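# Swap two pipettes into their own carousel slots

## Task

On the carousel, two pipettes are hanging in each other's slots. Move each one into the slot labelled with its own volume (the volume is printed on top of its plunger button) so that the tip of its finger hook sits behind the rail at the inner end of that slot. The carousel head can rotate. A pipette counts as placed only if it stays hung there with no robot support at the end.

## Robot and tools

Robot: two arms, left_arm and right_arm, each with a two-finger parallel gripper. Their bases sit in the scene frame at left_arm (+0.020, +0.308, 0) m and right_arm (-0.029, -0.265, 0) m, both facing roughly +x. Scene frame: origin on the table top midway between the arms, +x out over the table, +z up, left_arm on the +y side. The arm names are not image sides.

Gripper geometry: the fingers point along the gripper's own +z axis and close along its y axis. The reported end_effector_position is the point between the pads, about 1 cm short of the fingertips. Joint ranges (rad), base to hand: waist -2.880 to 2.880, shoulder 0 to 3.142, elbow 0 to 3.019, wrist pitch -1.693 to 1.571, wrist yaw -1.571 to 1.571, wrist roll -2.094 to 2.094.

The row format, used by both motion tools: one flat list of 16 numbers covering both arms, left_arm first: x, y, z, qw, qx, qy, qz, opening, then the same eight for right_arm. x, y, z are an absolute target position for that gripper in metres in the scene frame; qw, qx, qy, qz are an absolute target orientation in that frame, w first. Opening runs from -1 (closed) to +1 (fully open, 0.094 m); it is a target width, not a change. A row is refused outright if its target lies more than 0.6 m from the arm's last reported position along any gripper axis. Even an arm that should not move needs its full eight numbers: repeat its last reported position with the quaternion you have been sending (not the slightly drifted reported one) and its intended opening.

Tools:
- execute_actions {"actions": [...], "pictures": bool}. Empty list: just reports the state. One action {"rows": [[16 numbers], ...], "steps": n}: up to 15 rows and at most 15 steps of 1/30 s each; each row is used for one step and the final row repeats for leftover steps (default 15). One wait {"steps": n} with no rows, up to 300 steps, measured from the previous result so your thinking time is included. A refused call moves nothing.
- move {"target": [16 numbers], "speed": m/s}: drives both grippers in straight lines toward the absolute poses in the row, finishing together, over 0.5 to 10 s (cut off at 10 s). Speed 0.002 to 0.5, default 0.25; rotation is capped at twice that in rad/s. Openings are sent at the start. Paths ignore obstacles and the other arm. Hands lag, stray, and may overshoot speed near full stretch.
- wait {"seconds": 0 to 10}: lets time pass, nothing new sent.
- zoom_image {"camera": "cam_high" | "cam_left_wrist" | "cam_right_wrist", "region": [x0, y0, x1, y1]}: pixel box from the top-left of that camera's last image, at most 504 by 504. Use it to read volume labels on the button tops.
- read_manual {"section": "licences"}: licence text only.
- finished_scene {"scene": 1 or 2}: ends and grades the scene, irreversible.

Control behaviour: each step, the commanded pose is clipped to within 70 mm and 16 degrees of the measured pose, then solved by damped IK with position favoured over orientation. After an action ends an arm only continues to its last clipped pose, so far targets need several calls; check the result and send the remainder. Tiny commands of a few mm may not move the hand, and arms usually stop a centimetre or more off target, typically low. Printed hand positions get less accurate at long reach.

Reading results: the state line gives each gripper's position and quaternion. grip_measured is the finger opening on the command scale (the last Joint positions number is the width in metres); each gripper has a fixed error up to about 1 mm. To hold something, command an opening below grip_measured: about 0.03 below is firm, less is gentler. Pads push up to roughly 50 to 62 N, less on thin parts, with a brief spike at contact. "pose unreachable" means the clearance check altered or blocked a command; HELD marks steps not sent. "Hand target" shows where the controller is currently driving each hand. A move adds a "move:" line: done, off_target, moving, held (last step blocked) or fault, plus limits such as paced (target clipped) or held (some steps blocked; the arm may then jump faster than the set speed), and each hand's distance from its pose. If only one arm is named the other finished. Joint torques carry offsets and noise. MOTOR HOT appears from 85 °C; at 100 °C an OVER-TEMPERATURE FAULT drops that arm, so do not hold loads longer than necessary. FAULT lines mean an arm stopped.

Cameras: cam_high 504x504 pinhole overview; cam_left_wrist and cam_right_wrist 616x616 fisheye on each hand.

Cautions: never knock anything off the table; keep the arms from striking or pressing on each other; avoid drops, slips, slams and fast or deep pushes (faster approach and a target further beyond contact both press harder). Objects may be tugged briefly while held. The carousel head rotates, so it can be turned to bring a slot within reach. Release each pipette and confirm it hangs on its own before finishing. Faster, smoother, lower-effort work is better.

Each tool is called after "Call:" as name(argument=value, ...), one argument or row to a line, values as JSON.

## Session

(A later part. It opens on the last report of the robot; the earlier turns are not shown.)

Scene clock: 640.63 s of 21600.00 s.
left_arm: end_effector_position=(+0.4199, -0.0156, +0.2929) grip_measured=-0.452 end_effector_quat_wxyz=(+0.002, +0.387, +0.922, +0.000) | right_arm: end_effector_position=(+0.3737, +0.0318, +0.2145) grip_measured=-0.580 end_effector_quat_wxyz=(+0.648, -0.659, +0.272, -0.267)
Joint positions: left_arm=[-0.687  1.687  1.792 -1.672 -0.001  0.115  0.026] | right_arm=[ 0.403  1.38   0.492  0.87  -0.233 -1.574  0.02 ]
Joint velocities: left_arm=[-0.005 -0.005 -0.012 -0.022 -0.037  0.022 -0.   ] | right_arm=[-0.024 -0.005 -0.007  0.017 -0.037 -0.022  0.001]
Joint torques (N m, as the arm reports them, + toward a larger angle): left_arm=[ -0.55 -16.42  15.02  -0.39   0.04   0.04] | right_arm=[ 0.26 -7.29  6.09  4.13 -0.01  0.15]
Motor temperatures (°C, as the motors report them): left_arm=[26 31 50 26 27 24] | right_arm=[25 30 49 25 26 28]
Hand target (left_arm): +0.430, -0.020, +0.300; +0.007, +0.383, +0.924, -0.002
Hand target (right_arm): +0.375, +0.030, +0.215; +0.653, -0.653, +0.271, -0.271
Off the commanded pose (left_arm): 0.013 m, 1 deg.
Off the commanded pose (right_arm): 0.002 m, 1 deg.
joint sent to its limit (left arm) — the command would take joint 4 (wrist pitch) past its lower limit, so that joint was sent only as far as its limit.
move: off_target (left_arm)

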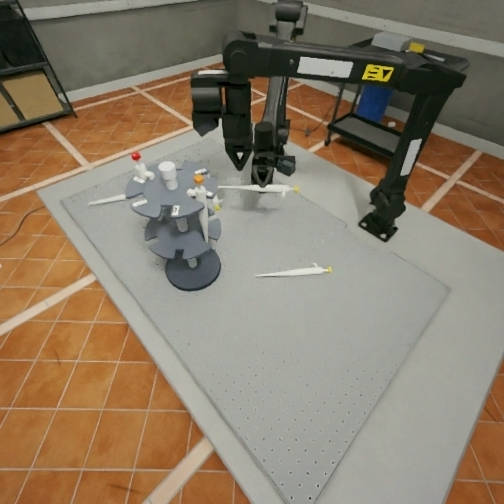

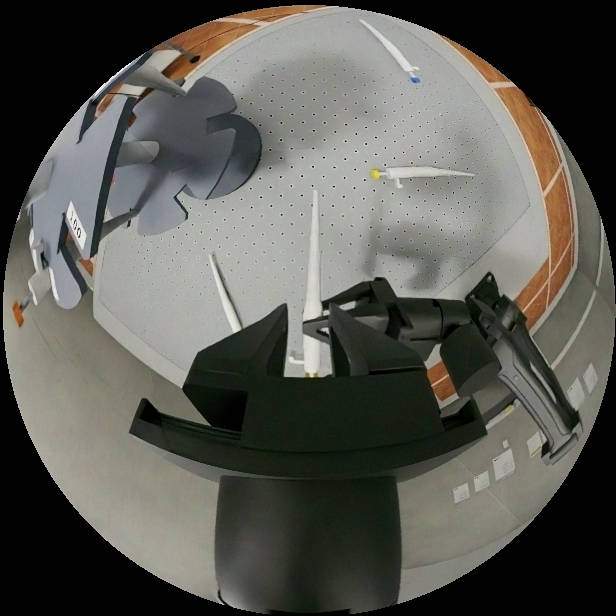

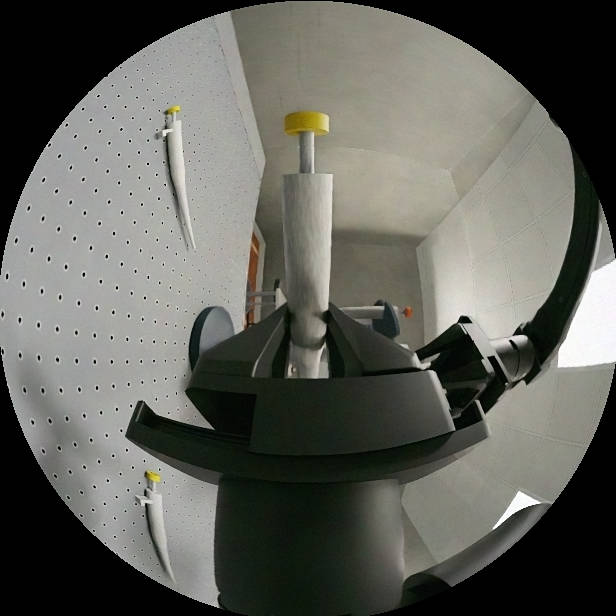

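Call:
move(
  target=[0.475,0.22,0.27,0,0.3007,0.9537,0,-0.3,0.35,-0.03,0.22,0.6533,-0.6533,0.2706,-0.2706,-0.62],
  speed=0.25,
)

Call:
move(
  target=[0.472,0.224,0.07,0,0.3007,0.9537,0,-0.3,0.45,-0.14,0.33,0.6405,-0.3232,0.6078,0.3406,-0.62],
  speed=0.25,
)

Scene clock: 646.63 s of 21600.00 s.
left_arm: end_effector_position=(+0.4793, +0.2236, +0.2719) grip_measured=-0.302 end_effector_quat_wxyz=(-0.007, +0.291, +0.957, +0.001) | right_arm: end_effector_position=(+0.3496, -0.0239, +0.2128) grip_measured=-0.580 end_effector_quat_wxyz=(+0.650, -0.658, +0.270, -0.266)
Joint positions: left_arm=[-0.189  1.567  1.588 -1.606 -0.004  0.409  0.033] | right_arm=[ 0.278  1.253  0.369  0.87  -0.362 -1.574  0.02 ]
Joint velocities: left_arm=[-0.015 -0.005 -0.002  0.007  0.095 -0.037  0.   ] | right_arm=[-0.005 -0.015 -0.007 -0.007  0.081 -0.066  0.   ]
Joint torques (N m, as the arm reports them, + toward a larger angle): left_arm=[  0.25 -17.46   8.99   0.84  -0.01   0.16] | right_arm=[ 0.11 -8.61  6.11  2.21 -0.17  0.19]
Motor temperatures (°C, as the motors report them): left_arm=[26 31 49 26 27 24] | right_arm=[25 30 48 26 26 28]
Hand target (left_arm): +0.477, +0.220, +0.270; -0.003, +0.301, +0.954, +0.002
Hand target (right_arm): +0.350, -0.030, +0.219; +0.653, -0.653, +0.271, -0.271
Off the commanded pose (left_arm): 0.006 m, 1 deg.
Off the commanded pose (right_arm): 0.009 m, 1 deg.
After step 90, 1.47 s passed at rest.
move: done

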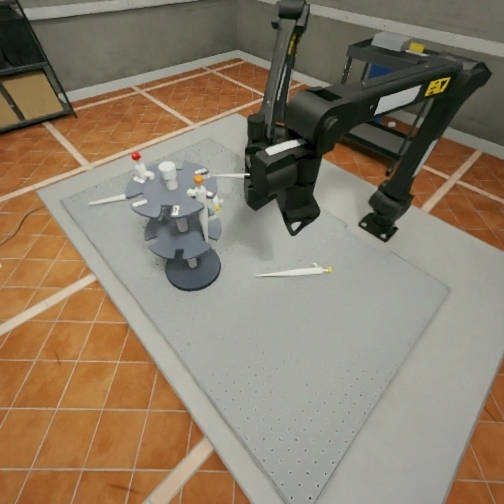

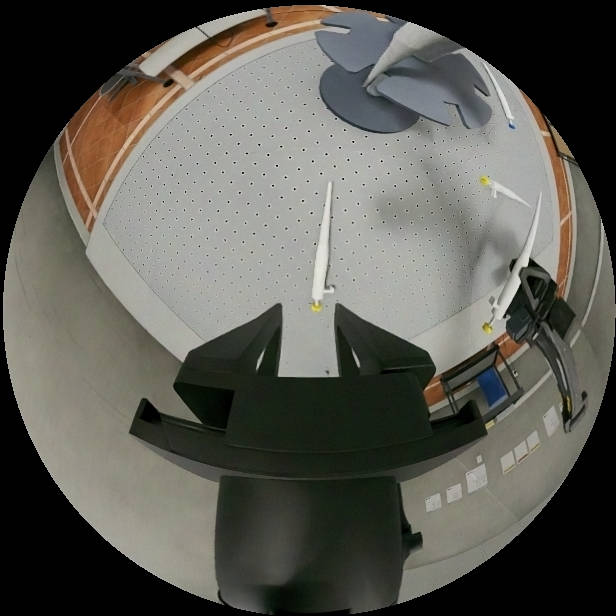

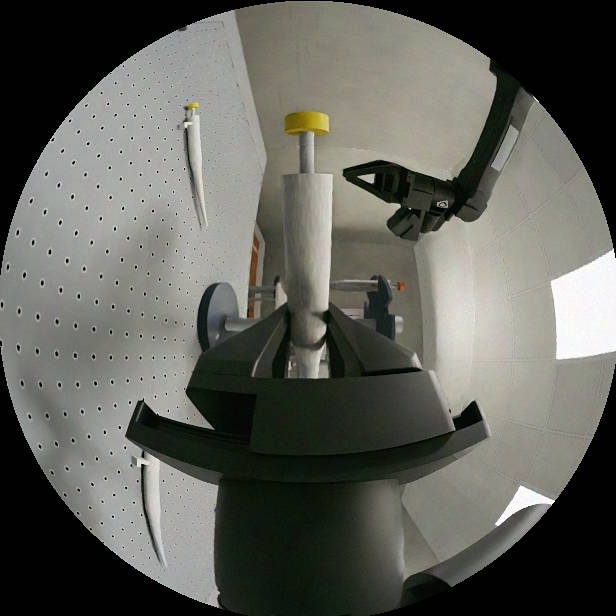

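Scene clock: 650.37 s of 21600.00 s.
left_arm: end_effector_position=(+0.4752, +0.2241, +0.0853) grip_measured=-0.302 end_effector_quat_wxyz=(+0.011, +0.296, +0.955, +0.003) | right_arm: end_effector_position=(+0.4303, -0.1347, +0.3044) grip_measured=-0.580 end_effector_quat_wxyz=(+0.620, -0.318, +0.626, +0.350)
Joint positions: left_arm=[-0.189  1.642  1.173 -1.081 -0.003  0.419  0.033] | right_arm=[-0.187  1.265  0.677  0.613 -1.017  0.066  0.02 ]
Joint velocities: left_arm=[ 0.015 -0.015  0.017 -0.007 -0.051 -0.066 -0.001] | right_arm=[-0.015  0.005 -0.012 -0.002  0.037 -0.037  0.001]
Joint torques (N m, as the arm reports them, + toward a larger angle): left_arm=[ -0.3  -14.5    8.14   0.73   0.1    0.13] | right_arm=[ 0.03 -6.84 12.02  3.76 -0.15  0.1 ]
Motor temperatures (°C, as the motors report them): left_arm=[26 31 48 26 27 24] | right_arm=[25 30 49 26 26 28]
Hand target (left_arm): +0.472, +0.224, +0.071; +0.000, +0.301, +0.954, -0.000
Hand target (right_arm): +0.446, -0.141, +0.331; +0.640, -0.324, +0.608, +0.340
Off the commanded pose (left_arm): 0.016 m, 1 deg.
Off the commanded pose (right_arm): 0.033 m, 3 deg.
move: off_target (left_arm, right_arm)

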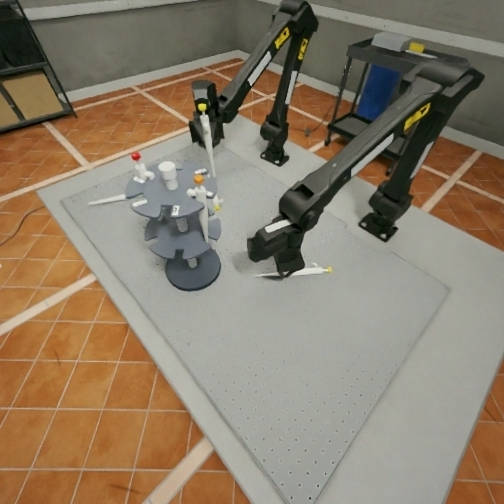

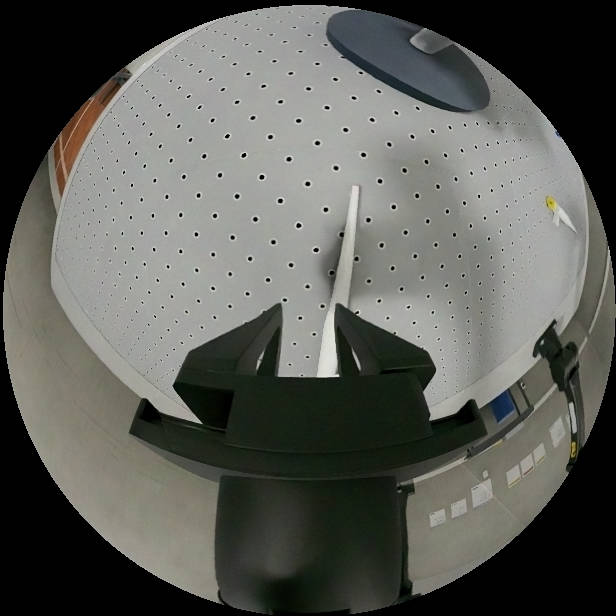

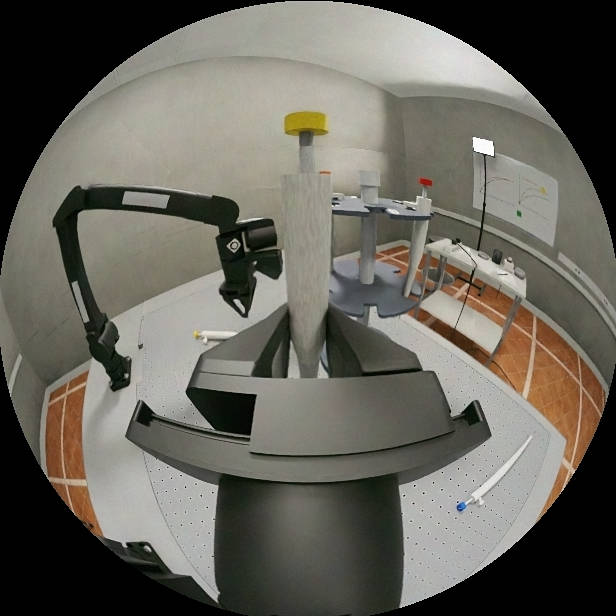

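Call:
move(
  target=[0.452,0.203,0.045,0,0.342,0.9397,0,-0.3,0.552,-0.120,0.335,0.6405,-0.3232,0.6078,0.3406,-0.62],
  speed=0.15,
)

Scene clock: 658.13 s of 21600.00 s.
left_arm: end_effector_position=(+0.4566, +0.2059, +0.0594) grip_measured=-0.302 end_effector_quat_wxyz=(+0.010, +0.334, +0.942, +0.002) | right_arm: end_effector_position=(+0.5376, -0.1294, +0.3139) grip_measured=-0.580 end_effector_quat_wxyz=(+0.629, -0.313, +0.624, +0.342)
Joint positions: left_arm=[-0.237  1.642  1.096 -1.004 -0.002  0.452  0.033] | right_arm=[-0.164  1.526  0.958  0.614 -0.973  0.07   0.02 ]
Joint velocities: left_arm=[-0.015 -0.005  0.017  0.022  0.051 -0.066 -0.   ] | right_arm=[ 0.005  0.015 -0.017  0.012 -0.022  0.007 -0.001]
Joint torques (N m, as the arm reports them, + toward a larger angle): left_arm=[ -1.3  -12.86   7.92   0.81   0.11   0.15] | right_arm=[  1.8  -11.95  12.17   2.38   0.07   0.07]
Motor temperatures (°C, as the motors report them): left_arm=[26 31 46 26 27 24] | right_arm=[25 30 50 26 26 28]
Hand target (left_arm): +0.451, +0.203, +0.045; +0.000, +0.342, +0.940, -0.000
Hand target (right_arm): +0.550, -0.121, +0.337; +0.641, -0.323, +0.608, +0.340
Off the commanded pose (left_arm): 0.015 m, 2 deg.
Off the commanded pose (right_arm): 0.027 m, 3 deg.
After step 90, 3.53 s passed at rest.
move: off_target (left_arm, right_arm)

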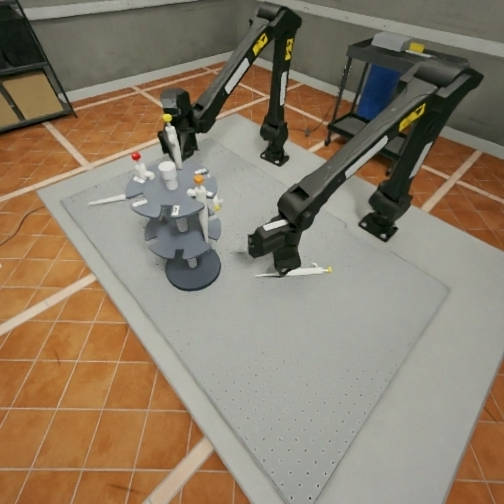

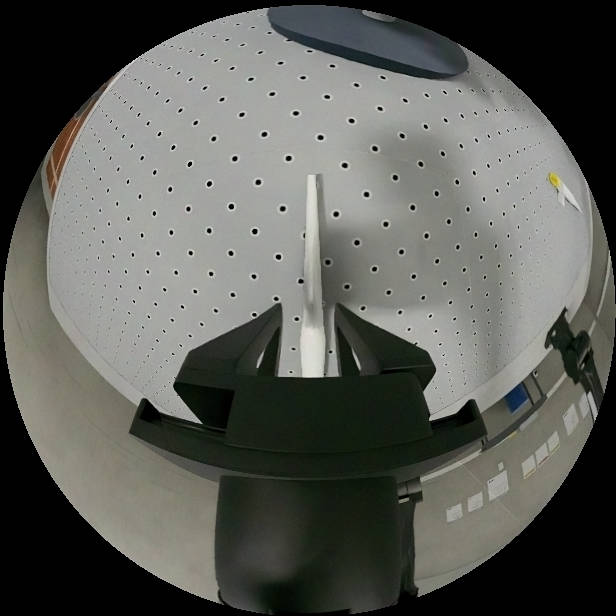

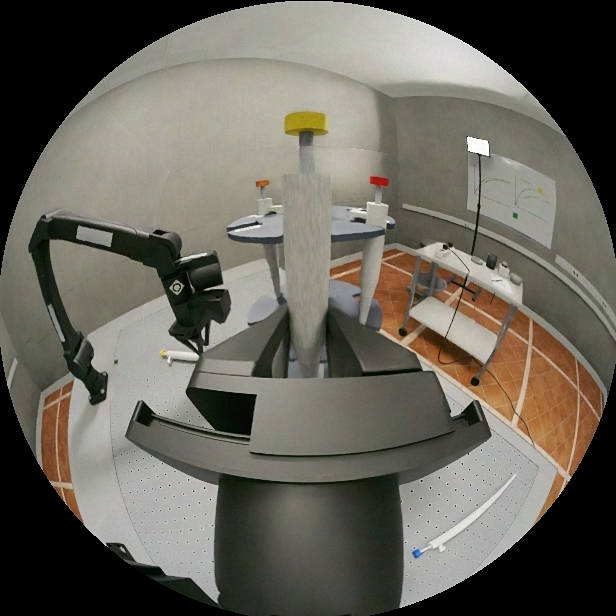

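Call:
move(
  target=[0.452,0.202,0.006,0,0.342,0.9397,0,-0.3,0.590,-0.058,0.332,0.6405,-0.3232,0.6078,0.3406,-0.62],
  speed=0.08,
)

Scene clock: 661.60 s of 21600.00 s.
left_arm: end_effector_position=(+0.4598, +0.2047, +0.0248) grip_measured=-0.302 end_effector_quat_wxyz=(+0.015, +0.335, +0.942, +0.003) | right_arm: end_effector_position=(+0.5749, -0.0672, +0.3130) grip_measured=-0.580 end_effector_quat_wxyz=(+0.630, -0.314, +0.621, +0.345)
Joint positions: left_arm=[-0.237  1.697  1.06  -0.904 -0.002  0.453  0.033] | right_arm=[-0.042  1.627  1.074  0.602 -0.856  0.07   0.02 ]
Joint velocities: left_arm=[-0.005 -0.005 -0.007 -0.022  0.081 -0.007 -0.001] | right_arm=[ 0.005 -0.005  0.017 -0.002 -0.022  0.051  0.   ]
Joint torques (N m, as the arm reports them, + toward a larger angle): left_arm=[ -1.96 -13.25   7.12   0.74   0.06   0.11] | right_arm=[  1.34 -13.3   12.75   1.67   0.12  -0.12]
Motor temperatures (°C, as the motors report them): left_arm=[26 31 46 26 27 24] | right_arm=[25 30 51 26 26 28]
Hand target (left_arm): +0.451, +0.202, +0.007; +0.000, +0.342, +0.940, -0.000
Hand target (right_arm): +0.588, -0.059, +0.333; +0.641, -0.323, +0.608, +0.341
Off the commanded pose (left_arm): 0.021 m, 2 deg.
Off the commanded pose (right_arm): 0.026 m, 2 deg.
move: off_target (left_arm, right_arm)

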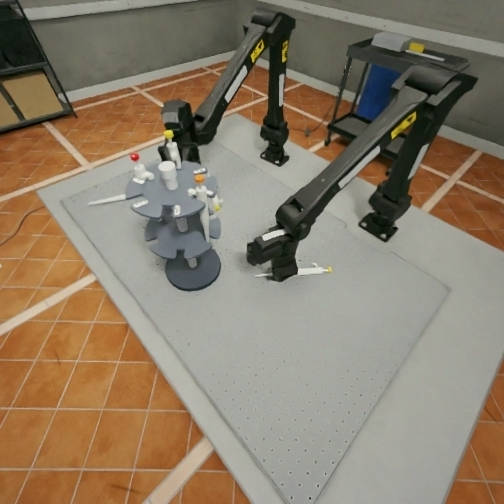

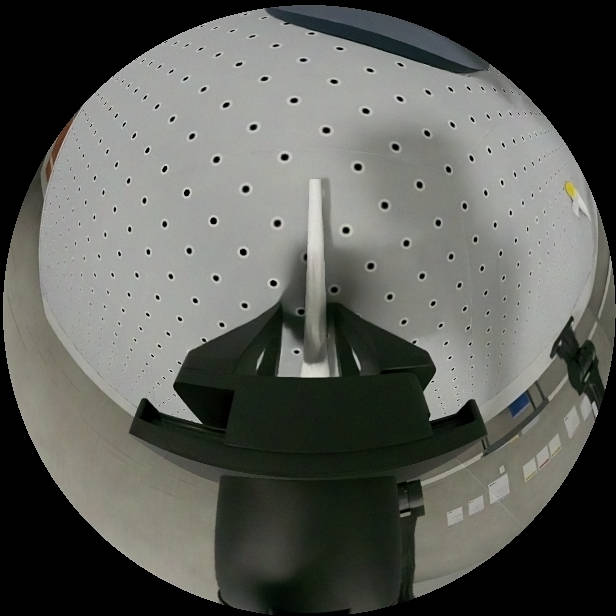

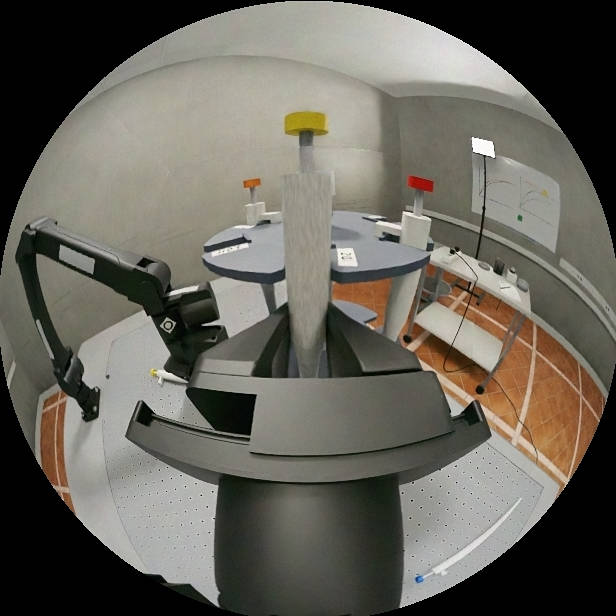

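Call:
move(
  target=[0.452,0.202,0.006,0,0.342,0.9397,0,-0.78,0.612,-0.036,0.330,0.6405,-0.3232,0.6078,0.3406,-0.62],
  speed=0.04,
)

Scene clock: 664.80 s of 21600.00 s.
left_arm: end_effector_position=(+0.4598, +0.2048, +0.0248) grip_measured=-0.741 end_effector_quat_wxyz=(+0.015, +0.335, +0.942, +0.003) | right_arm: end_effector_position=(+0.5955, -0.0532, +0.3102) grip_measured=-0.580 end_effector_quat_wxyz=(+0.630, -0.311, +0.624, +0.343)
Joint positions: left_arm=[-0.237  1.697  1.06  -0.904 -0.003  0.453  0.012] | right_arm=[-0.018  1.678  1.136  0.584 -0.824  0.067  0.02 ]
Joint velocities: left_arm=[-0.005 -0.005 -0.012  0.002 -0.007 -0.007  0.   ] | right_arm=[-0.005 -0.005  0.007  0.002 -0.066 -0.051  0.   ]
Joint torques (N m, as the arm reports them, + toward a larger angle): left_arm=[ -1.42 -13.56   7.     0.87   0.1    0.1 ] | right_arm=[  2.31 -13.79  13.44   1.61   0.24  -0.1 ]
Motor temperatures (°C, as the motors report them): left_arm=[26 31 45 26 27 24] | right_arm=[25 30 52 25 26 28]
Hand target (left_arm): +0.451, +0.202, +0.007; -0.000, +0.342, +0.940, -0.000
Hand target (right_arm): +0.609, -0.037, +0.330; +0.641, -0.323, +0.608, +0.341
Off the commanded pose (left_arm): 0.021 m, 2 deg.
Off the commanded pose (right_arm): 0.031 m, 3 deg.
move: off_target (left_arm, right_arm)

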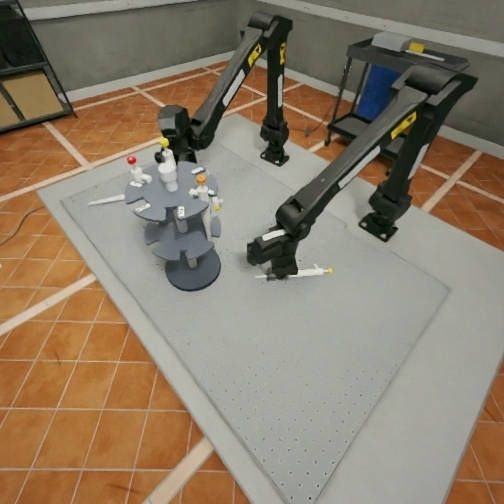

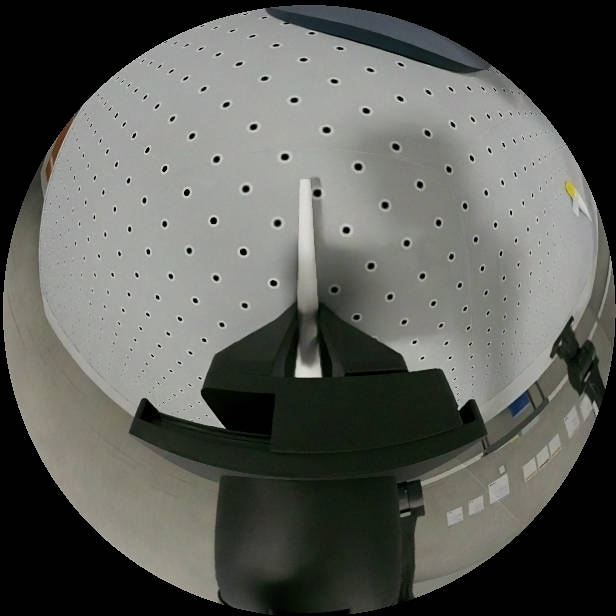

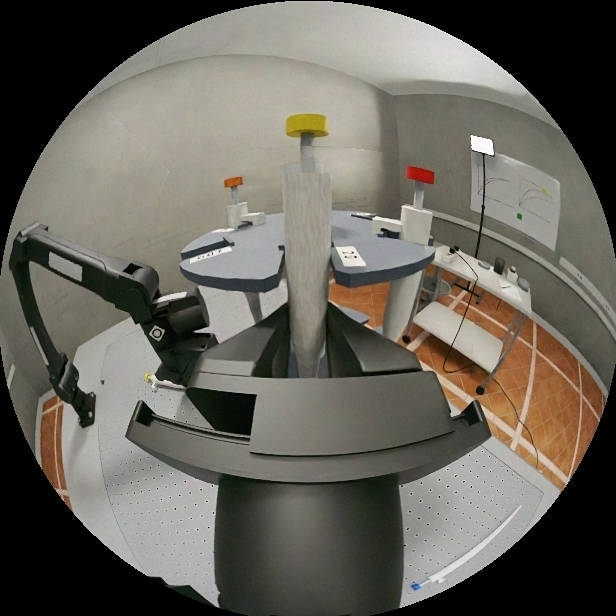

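Call:
move(
  target=[0.452,0.205,0.06,0,0.342,0.9397,0,-0.78,0.606,-0.042,0.296,0.6405,-0.3232,0.6078,0.3406,-0.62],
  speed=0.05,
)

Scene clock: 668.13 s of 21600.00 s.
left_arm: end_effector_position=(+0.4383, +0.2098, +0.0427) grip_measured=-0.741 end_effector_quat_wxyz=(-0.017, +0.337, +0.941, -0.001) | right_arm: end_effector_position=(+0.6000, -0.0525, +0.3016) grip_measured=-0.580 end_effector_quat_wxyz=(+0.637, -0.314, +0.616, +0.340)
Joint positions: left_arm=[-0.237  1.654  1.06  -1.011 -0.002  0.456  0.012] | right_arm=[-0.018  1.707  1.136  0.635 -0.825  0.066  0.02 ]
Joint velocities: left_arm=[-0.024 -0.005 -0.007 -0.007  0.007  0.037 -0.   ] | right_arm=[-0.005  0.015 -0.002  0.007 -0.066 -0.022 -0.001]
Joint torques (N m, as the arm reports them, + toward a larger angle): left_arm=[ -0.6  -16.43  12.17  -0.49   0.09   0.09] | right_arm=[  2.19 -13.05   9.19   3.56  -0.04  -0.07]
Motor temperatures (°C, as the motors report them): left_arm=[26 31 45 26 27 24] | right_arm=[25 30 52 25 26 28]
Hand target (left_arm): +0.451, +0.205, +0.060; +0.000, +0.342, +0.940, +0.000
Hand target (right_arm): +0.606, -0.042, +0.296; +0.640, -0.323, +0.608, +0.340
Off the commanded pose (left_arm): 0.023 m, 2 deg.
Off the commanded pose (right_arm): 0.013 m, 2 deg.
move: off_target (left_arm, right_arm)

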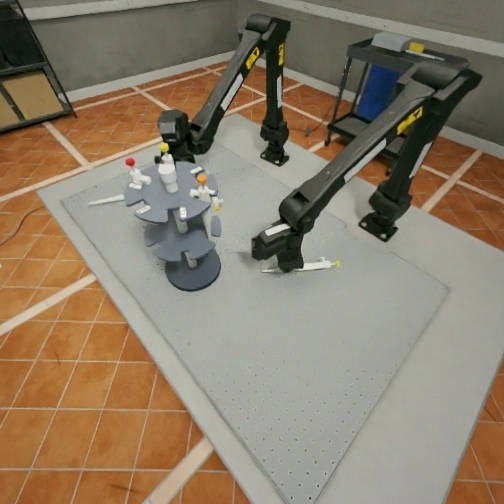

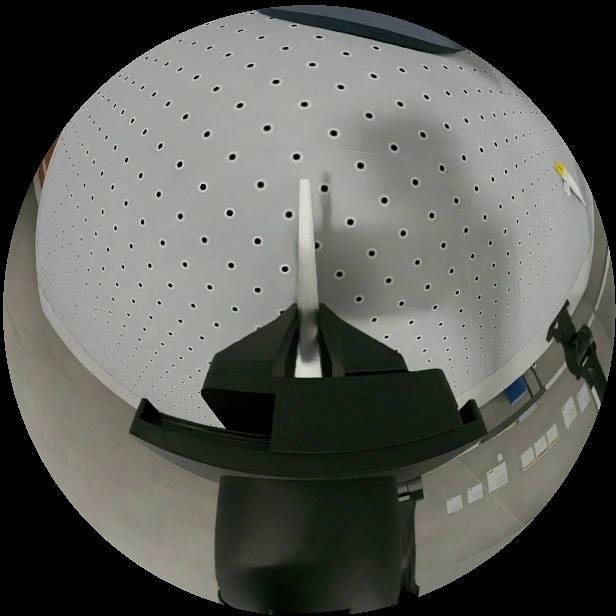

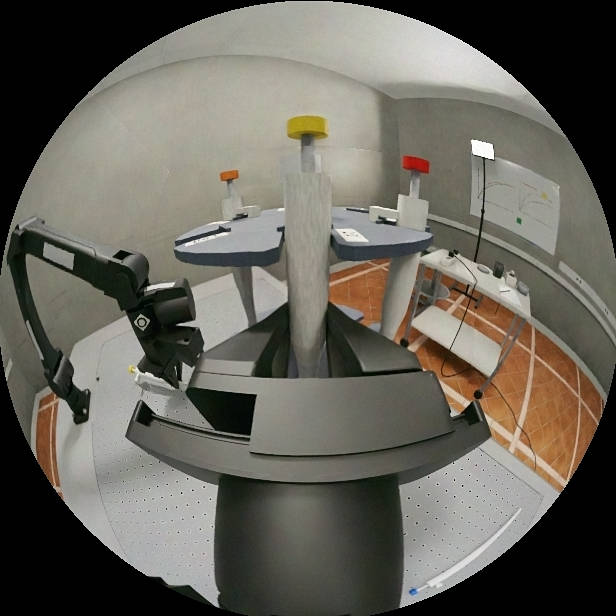

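Call:
move(
  target=[0.452,0.21,0.11,0,0.342,0.9397,0,-0.78,0.602,-0.044,0.283,0.6405,-0.3232,0.6078,0.3406,-0.62],
  speed=0.05,
)

Scene clock: 670.83 s of 21600.00 s.
left_arm: end_effector_position=(+0.4325, +0.2112, +0.0869) grip_measured=-0.741 end_effector_quat_wxyz=(-0.024, +0.341, +0.940, -0.002) | right_arm: end_effector_position=(+0.6004, -0.0522, +0.2997) grip_measured=-0.580 end_effector_quat_wxyz=(+0.644, -0.317, +0.609, +0.338)
Joint positions: left_arm=[-0.237  1.588  1.11  -1.142 -0.002  0.466  0.012] | right_arm=[-0.018  1.718  1.132  0.671 -0.827  0.066  0.02 ]
Joint velocities: left_arm=[-0.005  0.005  0.007 -0.002  0.066 -0.037 -0.   ] | right_arm=[-0.005 -0.015 -0.002 -0.012 -0.037 -0.037  0.001]
Joint torques (N m, as the arm reports them, + toward a larger angle): left_arm=[ -0.15 -15.92  14.43  -0.53   0.06   0.16] | right_arm=[  1.56 -13.53   7.55   3.69  -0.08  -0.11]
Motor temperatures (°C, as the motors report them): left_arm=[26 31 45 26 27 24] | right_arm=[25 30 51 26 26 28]
Hand target (left_arm): +0.451, +0.210, +0.110; +0.000, +0.342, +0.940, +0.000
Hand target (right_arm): +0.602, -0.044, +0.283; +0.640, -0.323, +0.608, +0.340
Off the commanded pose (left_arm): 0.030 m, 3 deg.
Off the commanded pose (right_arm): 0.019 m, 1 deg.
move: off_target (left_arm, right_arm)

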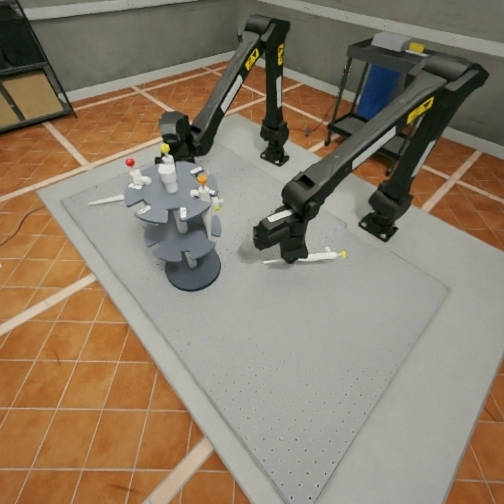

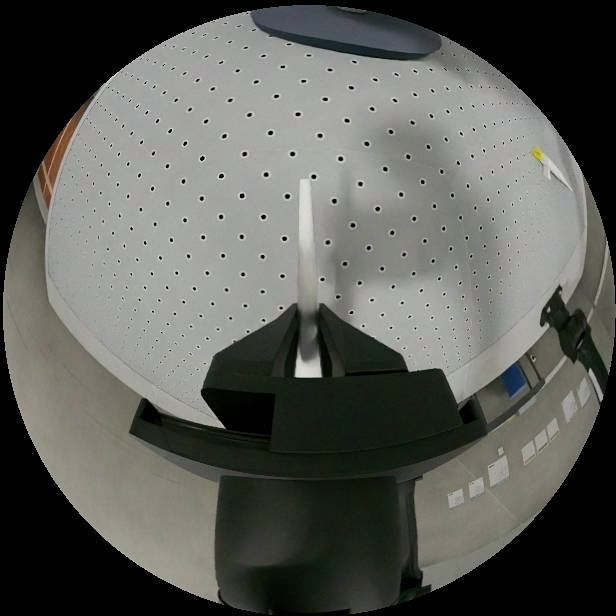

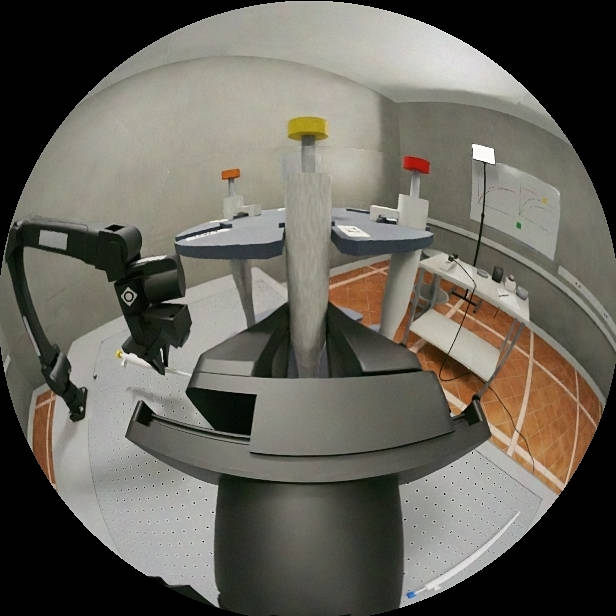

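Call:
move(
  target=[0.452,0.21,0.15,0,0.342,0.9397,0,-0.78,0.602,-0.044,0.273,0.6405,-0.3232,0.6078,0.3406,-0.62],
  speed=0.04,
)

Scene clock: 675.60 s of 21600.00 s.
left_arm: end_effector_position=(+0.4337, +0.2109, +0.1246) grip_measured=-0.741 end_effector_quat_wxyz=(-0.026, +0.341, +0.940, -0.002) | right_arm: end_effector_position=(+0.6003, -0.0522, +0.2954) grip_measured=-0.580 end_effector_quat_wxyz=(+0.647, -0.319, +0.605, +0.337)
Joint positions: left_arm=[-0.237  1.551  1.175 -1.247 -0.002  0.466  0.012] | right_arm=[-0.018  1.728  1.126  0.699 -0.827  0.066  0.02 ]
Joint velocities: left_arm=[-0.015 -0.005  0.007 -0.022  0.051 -0.037  0.001] | right_arm=[-0.024 -0.005 -0.027 -0.022 -0.066 -0.037 -0.001]
Joint torques (N m, as the arm reports them, + toward a larger angle): left_arm=[  0.08 -16.35  15.16  -0.37   0.06   0.1 ] | right_arm=[  1.28 -12.81   7.18   3.62  -0.06  -0.1 ]
Motor temperatures (°C, as the motors report them): left_arm=[26 31 46 26 27 24] | right_arm=[25 31 50 26 26 28]
Hand target (left_arm): +0.451, +0.210, +0.150; +0.000, +0.342, +0.940, +0.000
Hand target (right_arm): +0.602, -0.044, +0.273; +0.640, -0.323, +0.608, +0.341
Off the commanded pose (left_arm): 0.031 m, 3 deg.
Off the commanded pose (right_arm): 0.024 m, 1 deg.
move: off_target (left_arm, right_arm)

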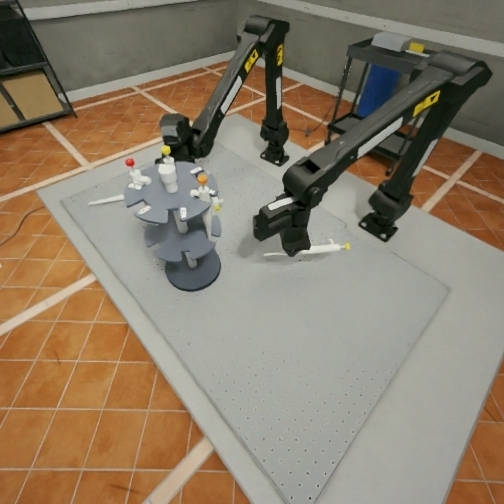

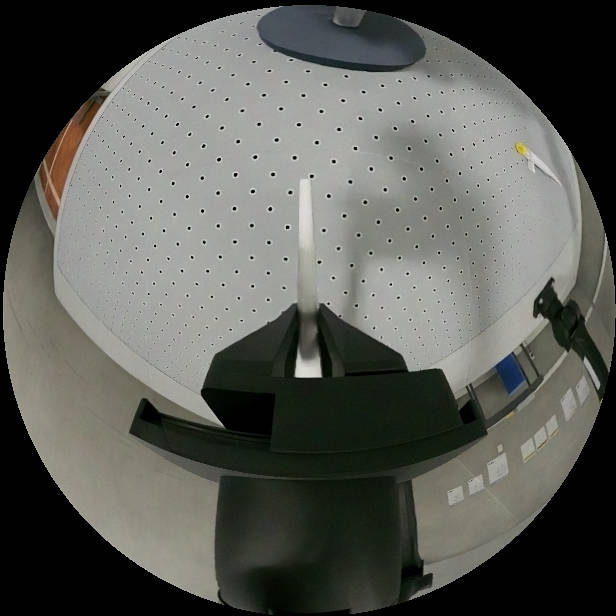

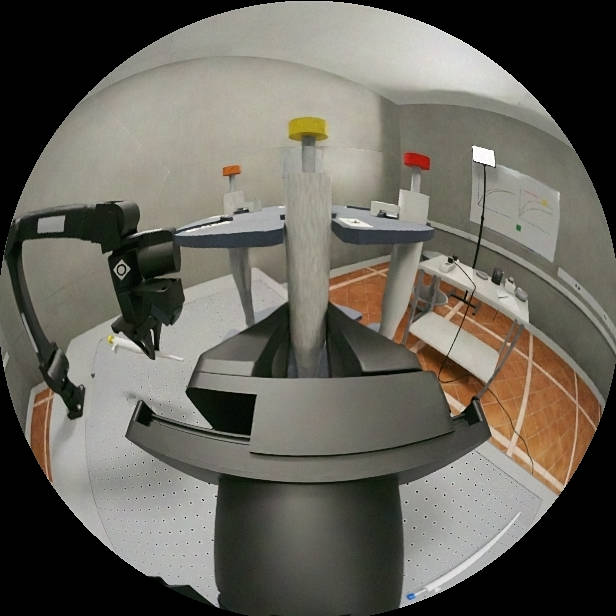

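Call:
move(
  target=[0.452,0.21,0.19,0,0.342,0.9397,0,-0.78,0.602,-0.044,0.263,0.6405,-0.3232,0.6078,0.3406,-0.62],
  speed=0.04,
)

Scene clock: 679.40 s of 21600.00 s.
left_arm: end_effector_position=(+0.4357, +0.2104, +0.1633) grip_measured=-0.741 end_effector_quat_wxyz=(-0.027, +0.341, +0.940, -0.002) | right_arm: end_effector_position=(+0.6001, -0.0522, +0.2948) grip_measured=-0.580 end_effector_quat_wxyz=(+0.654, -0.321, +0.598, +0.335)
Joint positions: left_arm=[-0.237  1.525  1.251 -1.352 -0.002  0.466  0.012] | right_arm=[-0.018  1.735  1.122  0.73  -0.827  0.066  0.02 ]
Joint velocities: left_arm=[ 0.005  0.005 -0.022 -0.012 -0.007 -0.081  0.   ] | right_arm=[ 0.005 -0.005 -0.007 -0.002 -0.007 -0.095  0.   ]
Joint torques (N m, as the arm reports them, + toward a larger angle): left_arm=[  0.21 -15.55  15.52  -0.63   0.07   0.11] | right_arm=[  1.67 -12.08   6.7    3.15  -0.06  -0.07]
Motor temperatures (°C, as the motors report them): left_arm=[26 31 47 26 27 24] | right_arm=[25 31 50 26 26 28]
Hand target (left_arm): +0.451, +0.210, +0.190; +0.000, +0.342, +0.940, +0.000
Hand target (right_arm): +0.601, -0.044, +0.264; +0.640, -0.323, +0.608, +0.341
Off the commanded pose (left_arm): 0.031 m, 3 deg.
Off the commanded pose (right_arm): 0.033 m, 2 deg.
move: off_target (left_arm, right_arm)

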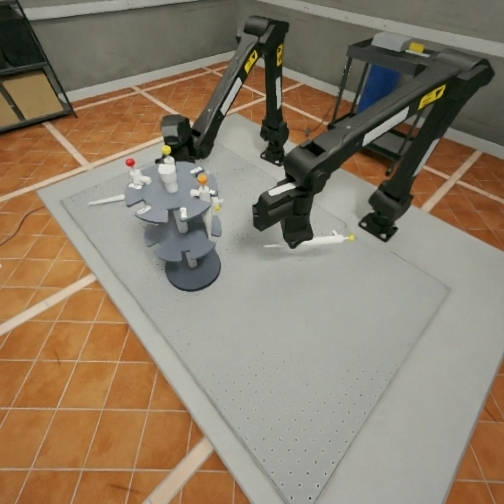

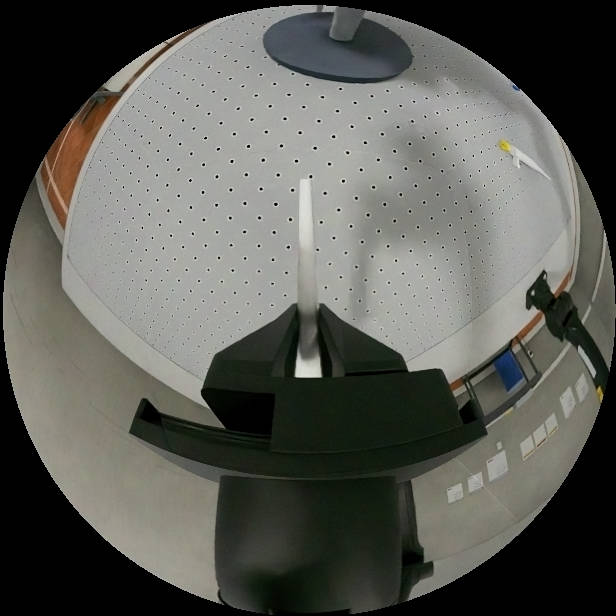

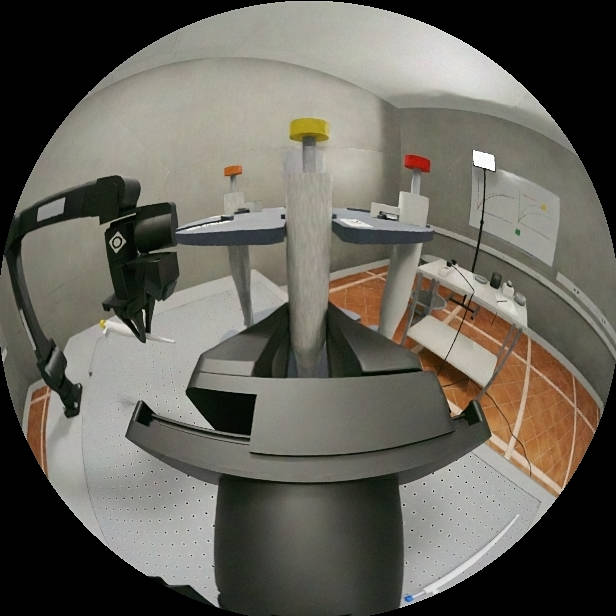

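Call:
execute_actions(
  actions=[
    {"rows": [[0.452,0.21,0.19,0,0.342,0.9397,0,-0.78,0.602,-0.050,0.292,0.6405,-0.3232,0.6078,0.3406,-0.25]], "steps": 15},
  ],
)

Scene clock: 681.63 s of 21600.00 s.
left_arm: end_effector_position=(+0.4357, +0.2104, +0.1633) grip_measured=-0.741 end_effector_quat_wxyz=(-0.027, +0.341, +0.940, -0.002) | right_arm: end_effector_position=(+0.5996, -0.0515, +0.2883) grip_measured=-0.252 end_effector_quat_wxyz=(+0.641, -0.320, +0.608, +0.341)
Joint positions: left_arm=[-0.237  1.525  1.251 -1.352 -0.002  0.466  0.012] | right_arm=[-0.019  1.735  1.122  0.696 -0.836  0.066  0.035]
Joint velocities: left_arm=[ 0.005 -0.015 -0.007 -0.012  0.037 -0.081  0.001] | right_arm=[-0.005  0.005  0.002 -0.007  0.037  0.007 -0.001]
Joint torques (N m, as the arm reports them, + toward a larger angle): left_arm=[ -0.36 -16.27  15.4   -0.53   0.08   0.12] | right_arm=[  1.   -16.04   8.55   1.38  -0.13  -0.08]
Motor temperatures (°C, as the motors report them): left_arm=[26 31 47 26 27 24] | right_arm=[25 31 49 26 26 28]
Hand target (left_arm): +0.451, +0.210, +0.190; +0.000, +0.342, +0.940, +0.000
Hand target (right_arm): +0.602, -0.050, +0.292; +0.641, -0.323, +0.608, +0.341
Off the commanded pose (left_arm): 0.031 m, 3 deg.
Off the commanded pose (right_arm): 0.005 m, 0 deg.
Steps of this call (steps 1 to 52: nothing new was sent; steps 53 to 67: all 15 steps of this action). Readings (end_effector_position):
53: left_arm (+0.4357, +0.2104, +0.1633) | right_arm (+0.5999, -0.0522, +0.2940)
54: left_arm (+0.4357, +0.2104, +0.1633) | right_arm (+0.5996, -0.0518, +0.2923)
56: left_arm (+0.4357, +0.2104, +0.1633) | right_arm (+0.5995, -0.0515, +0.2896)
60: left_arm (+0.4357, +0.2104, +0.1633) | right_arm (+0.5996, -0.0515, +0.2885)
67: the state above

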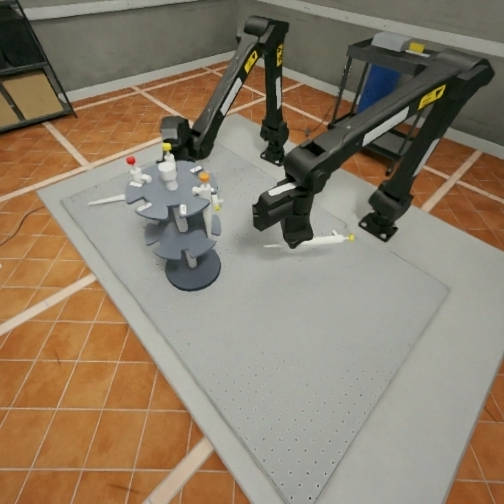

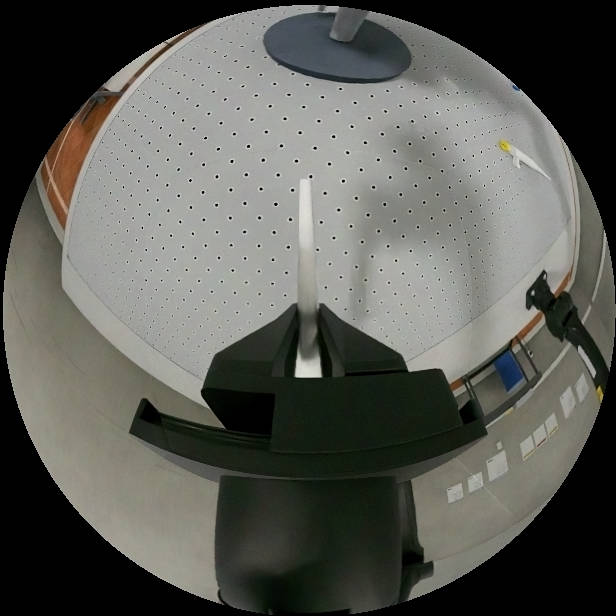

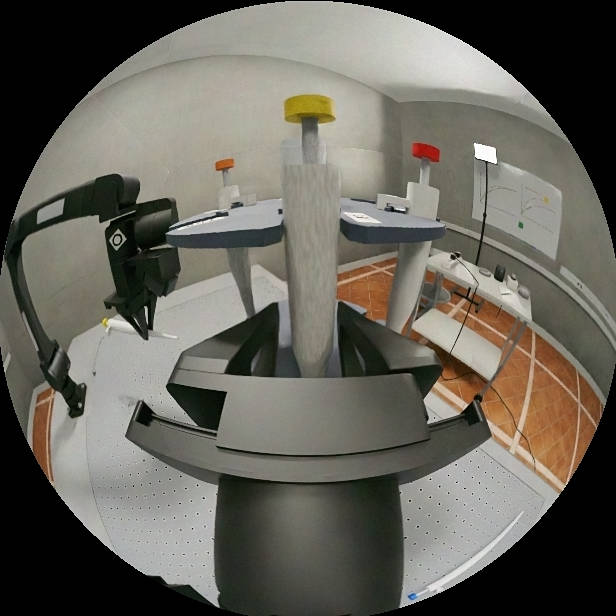

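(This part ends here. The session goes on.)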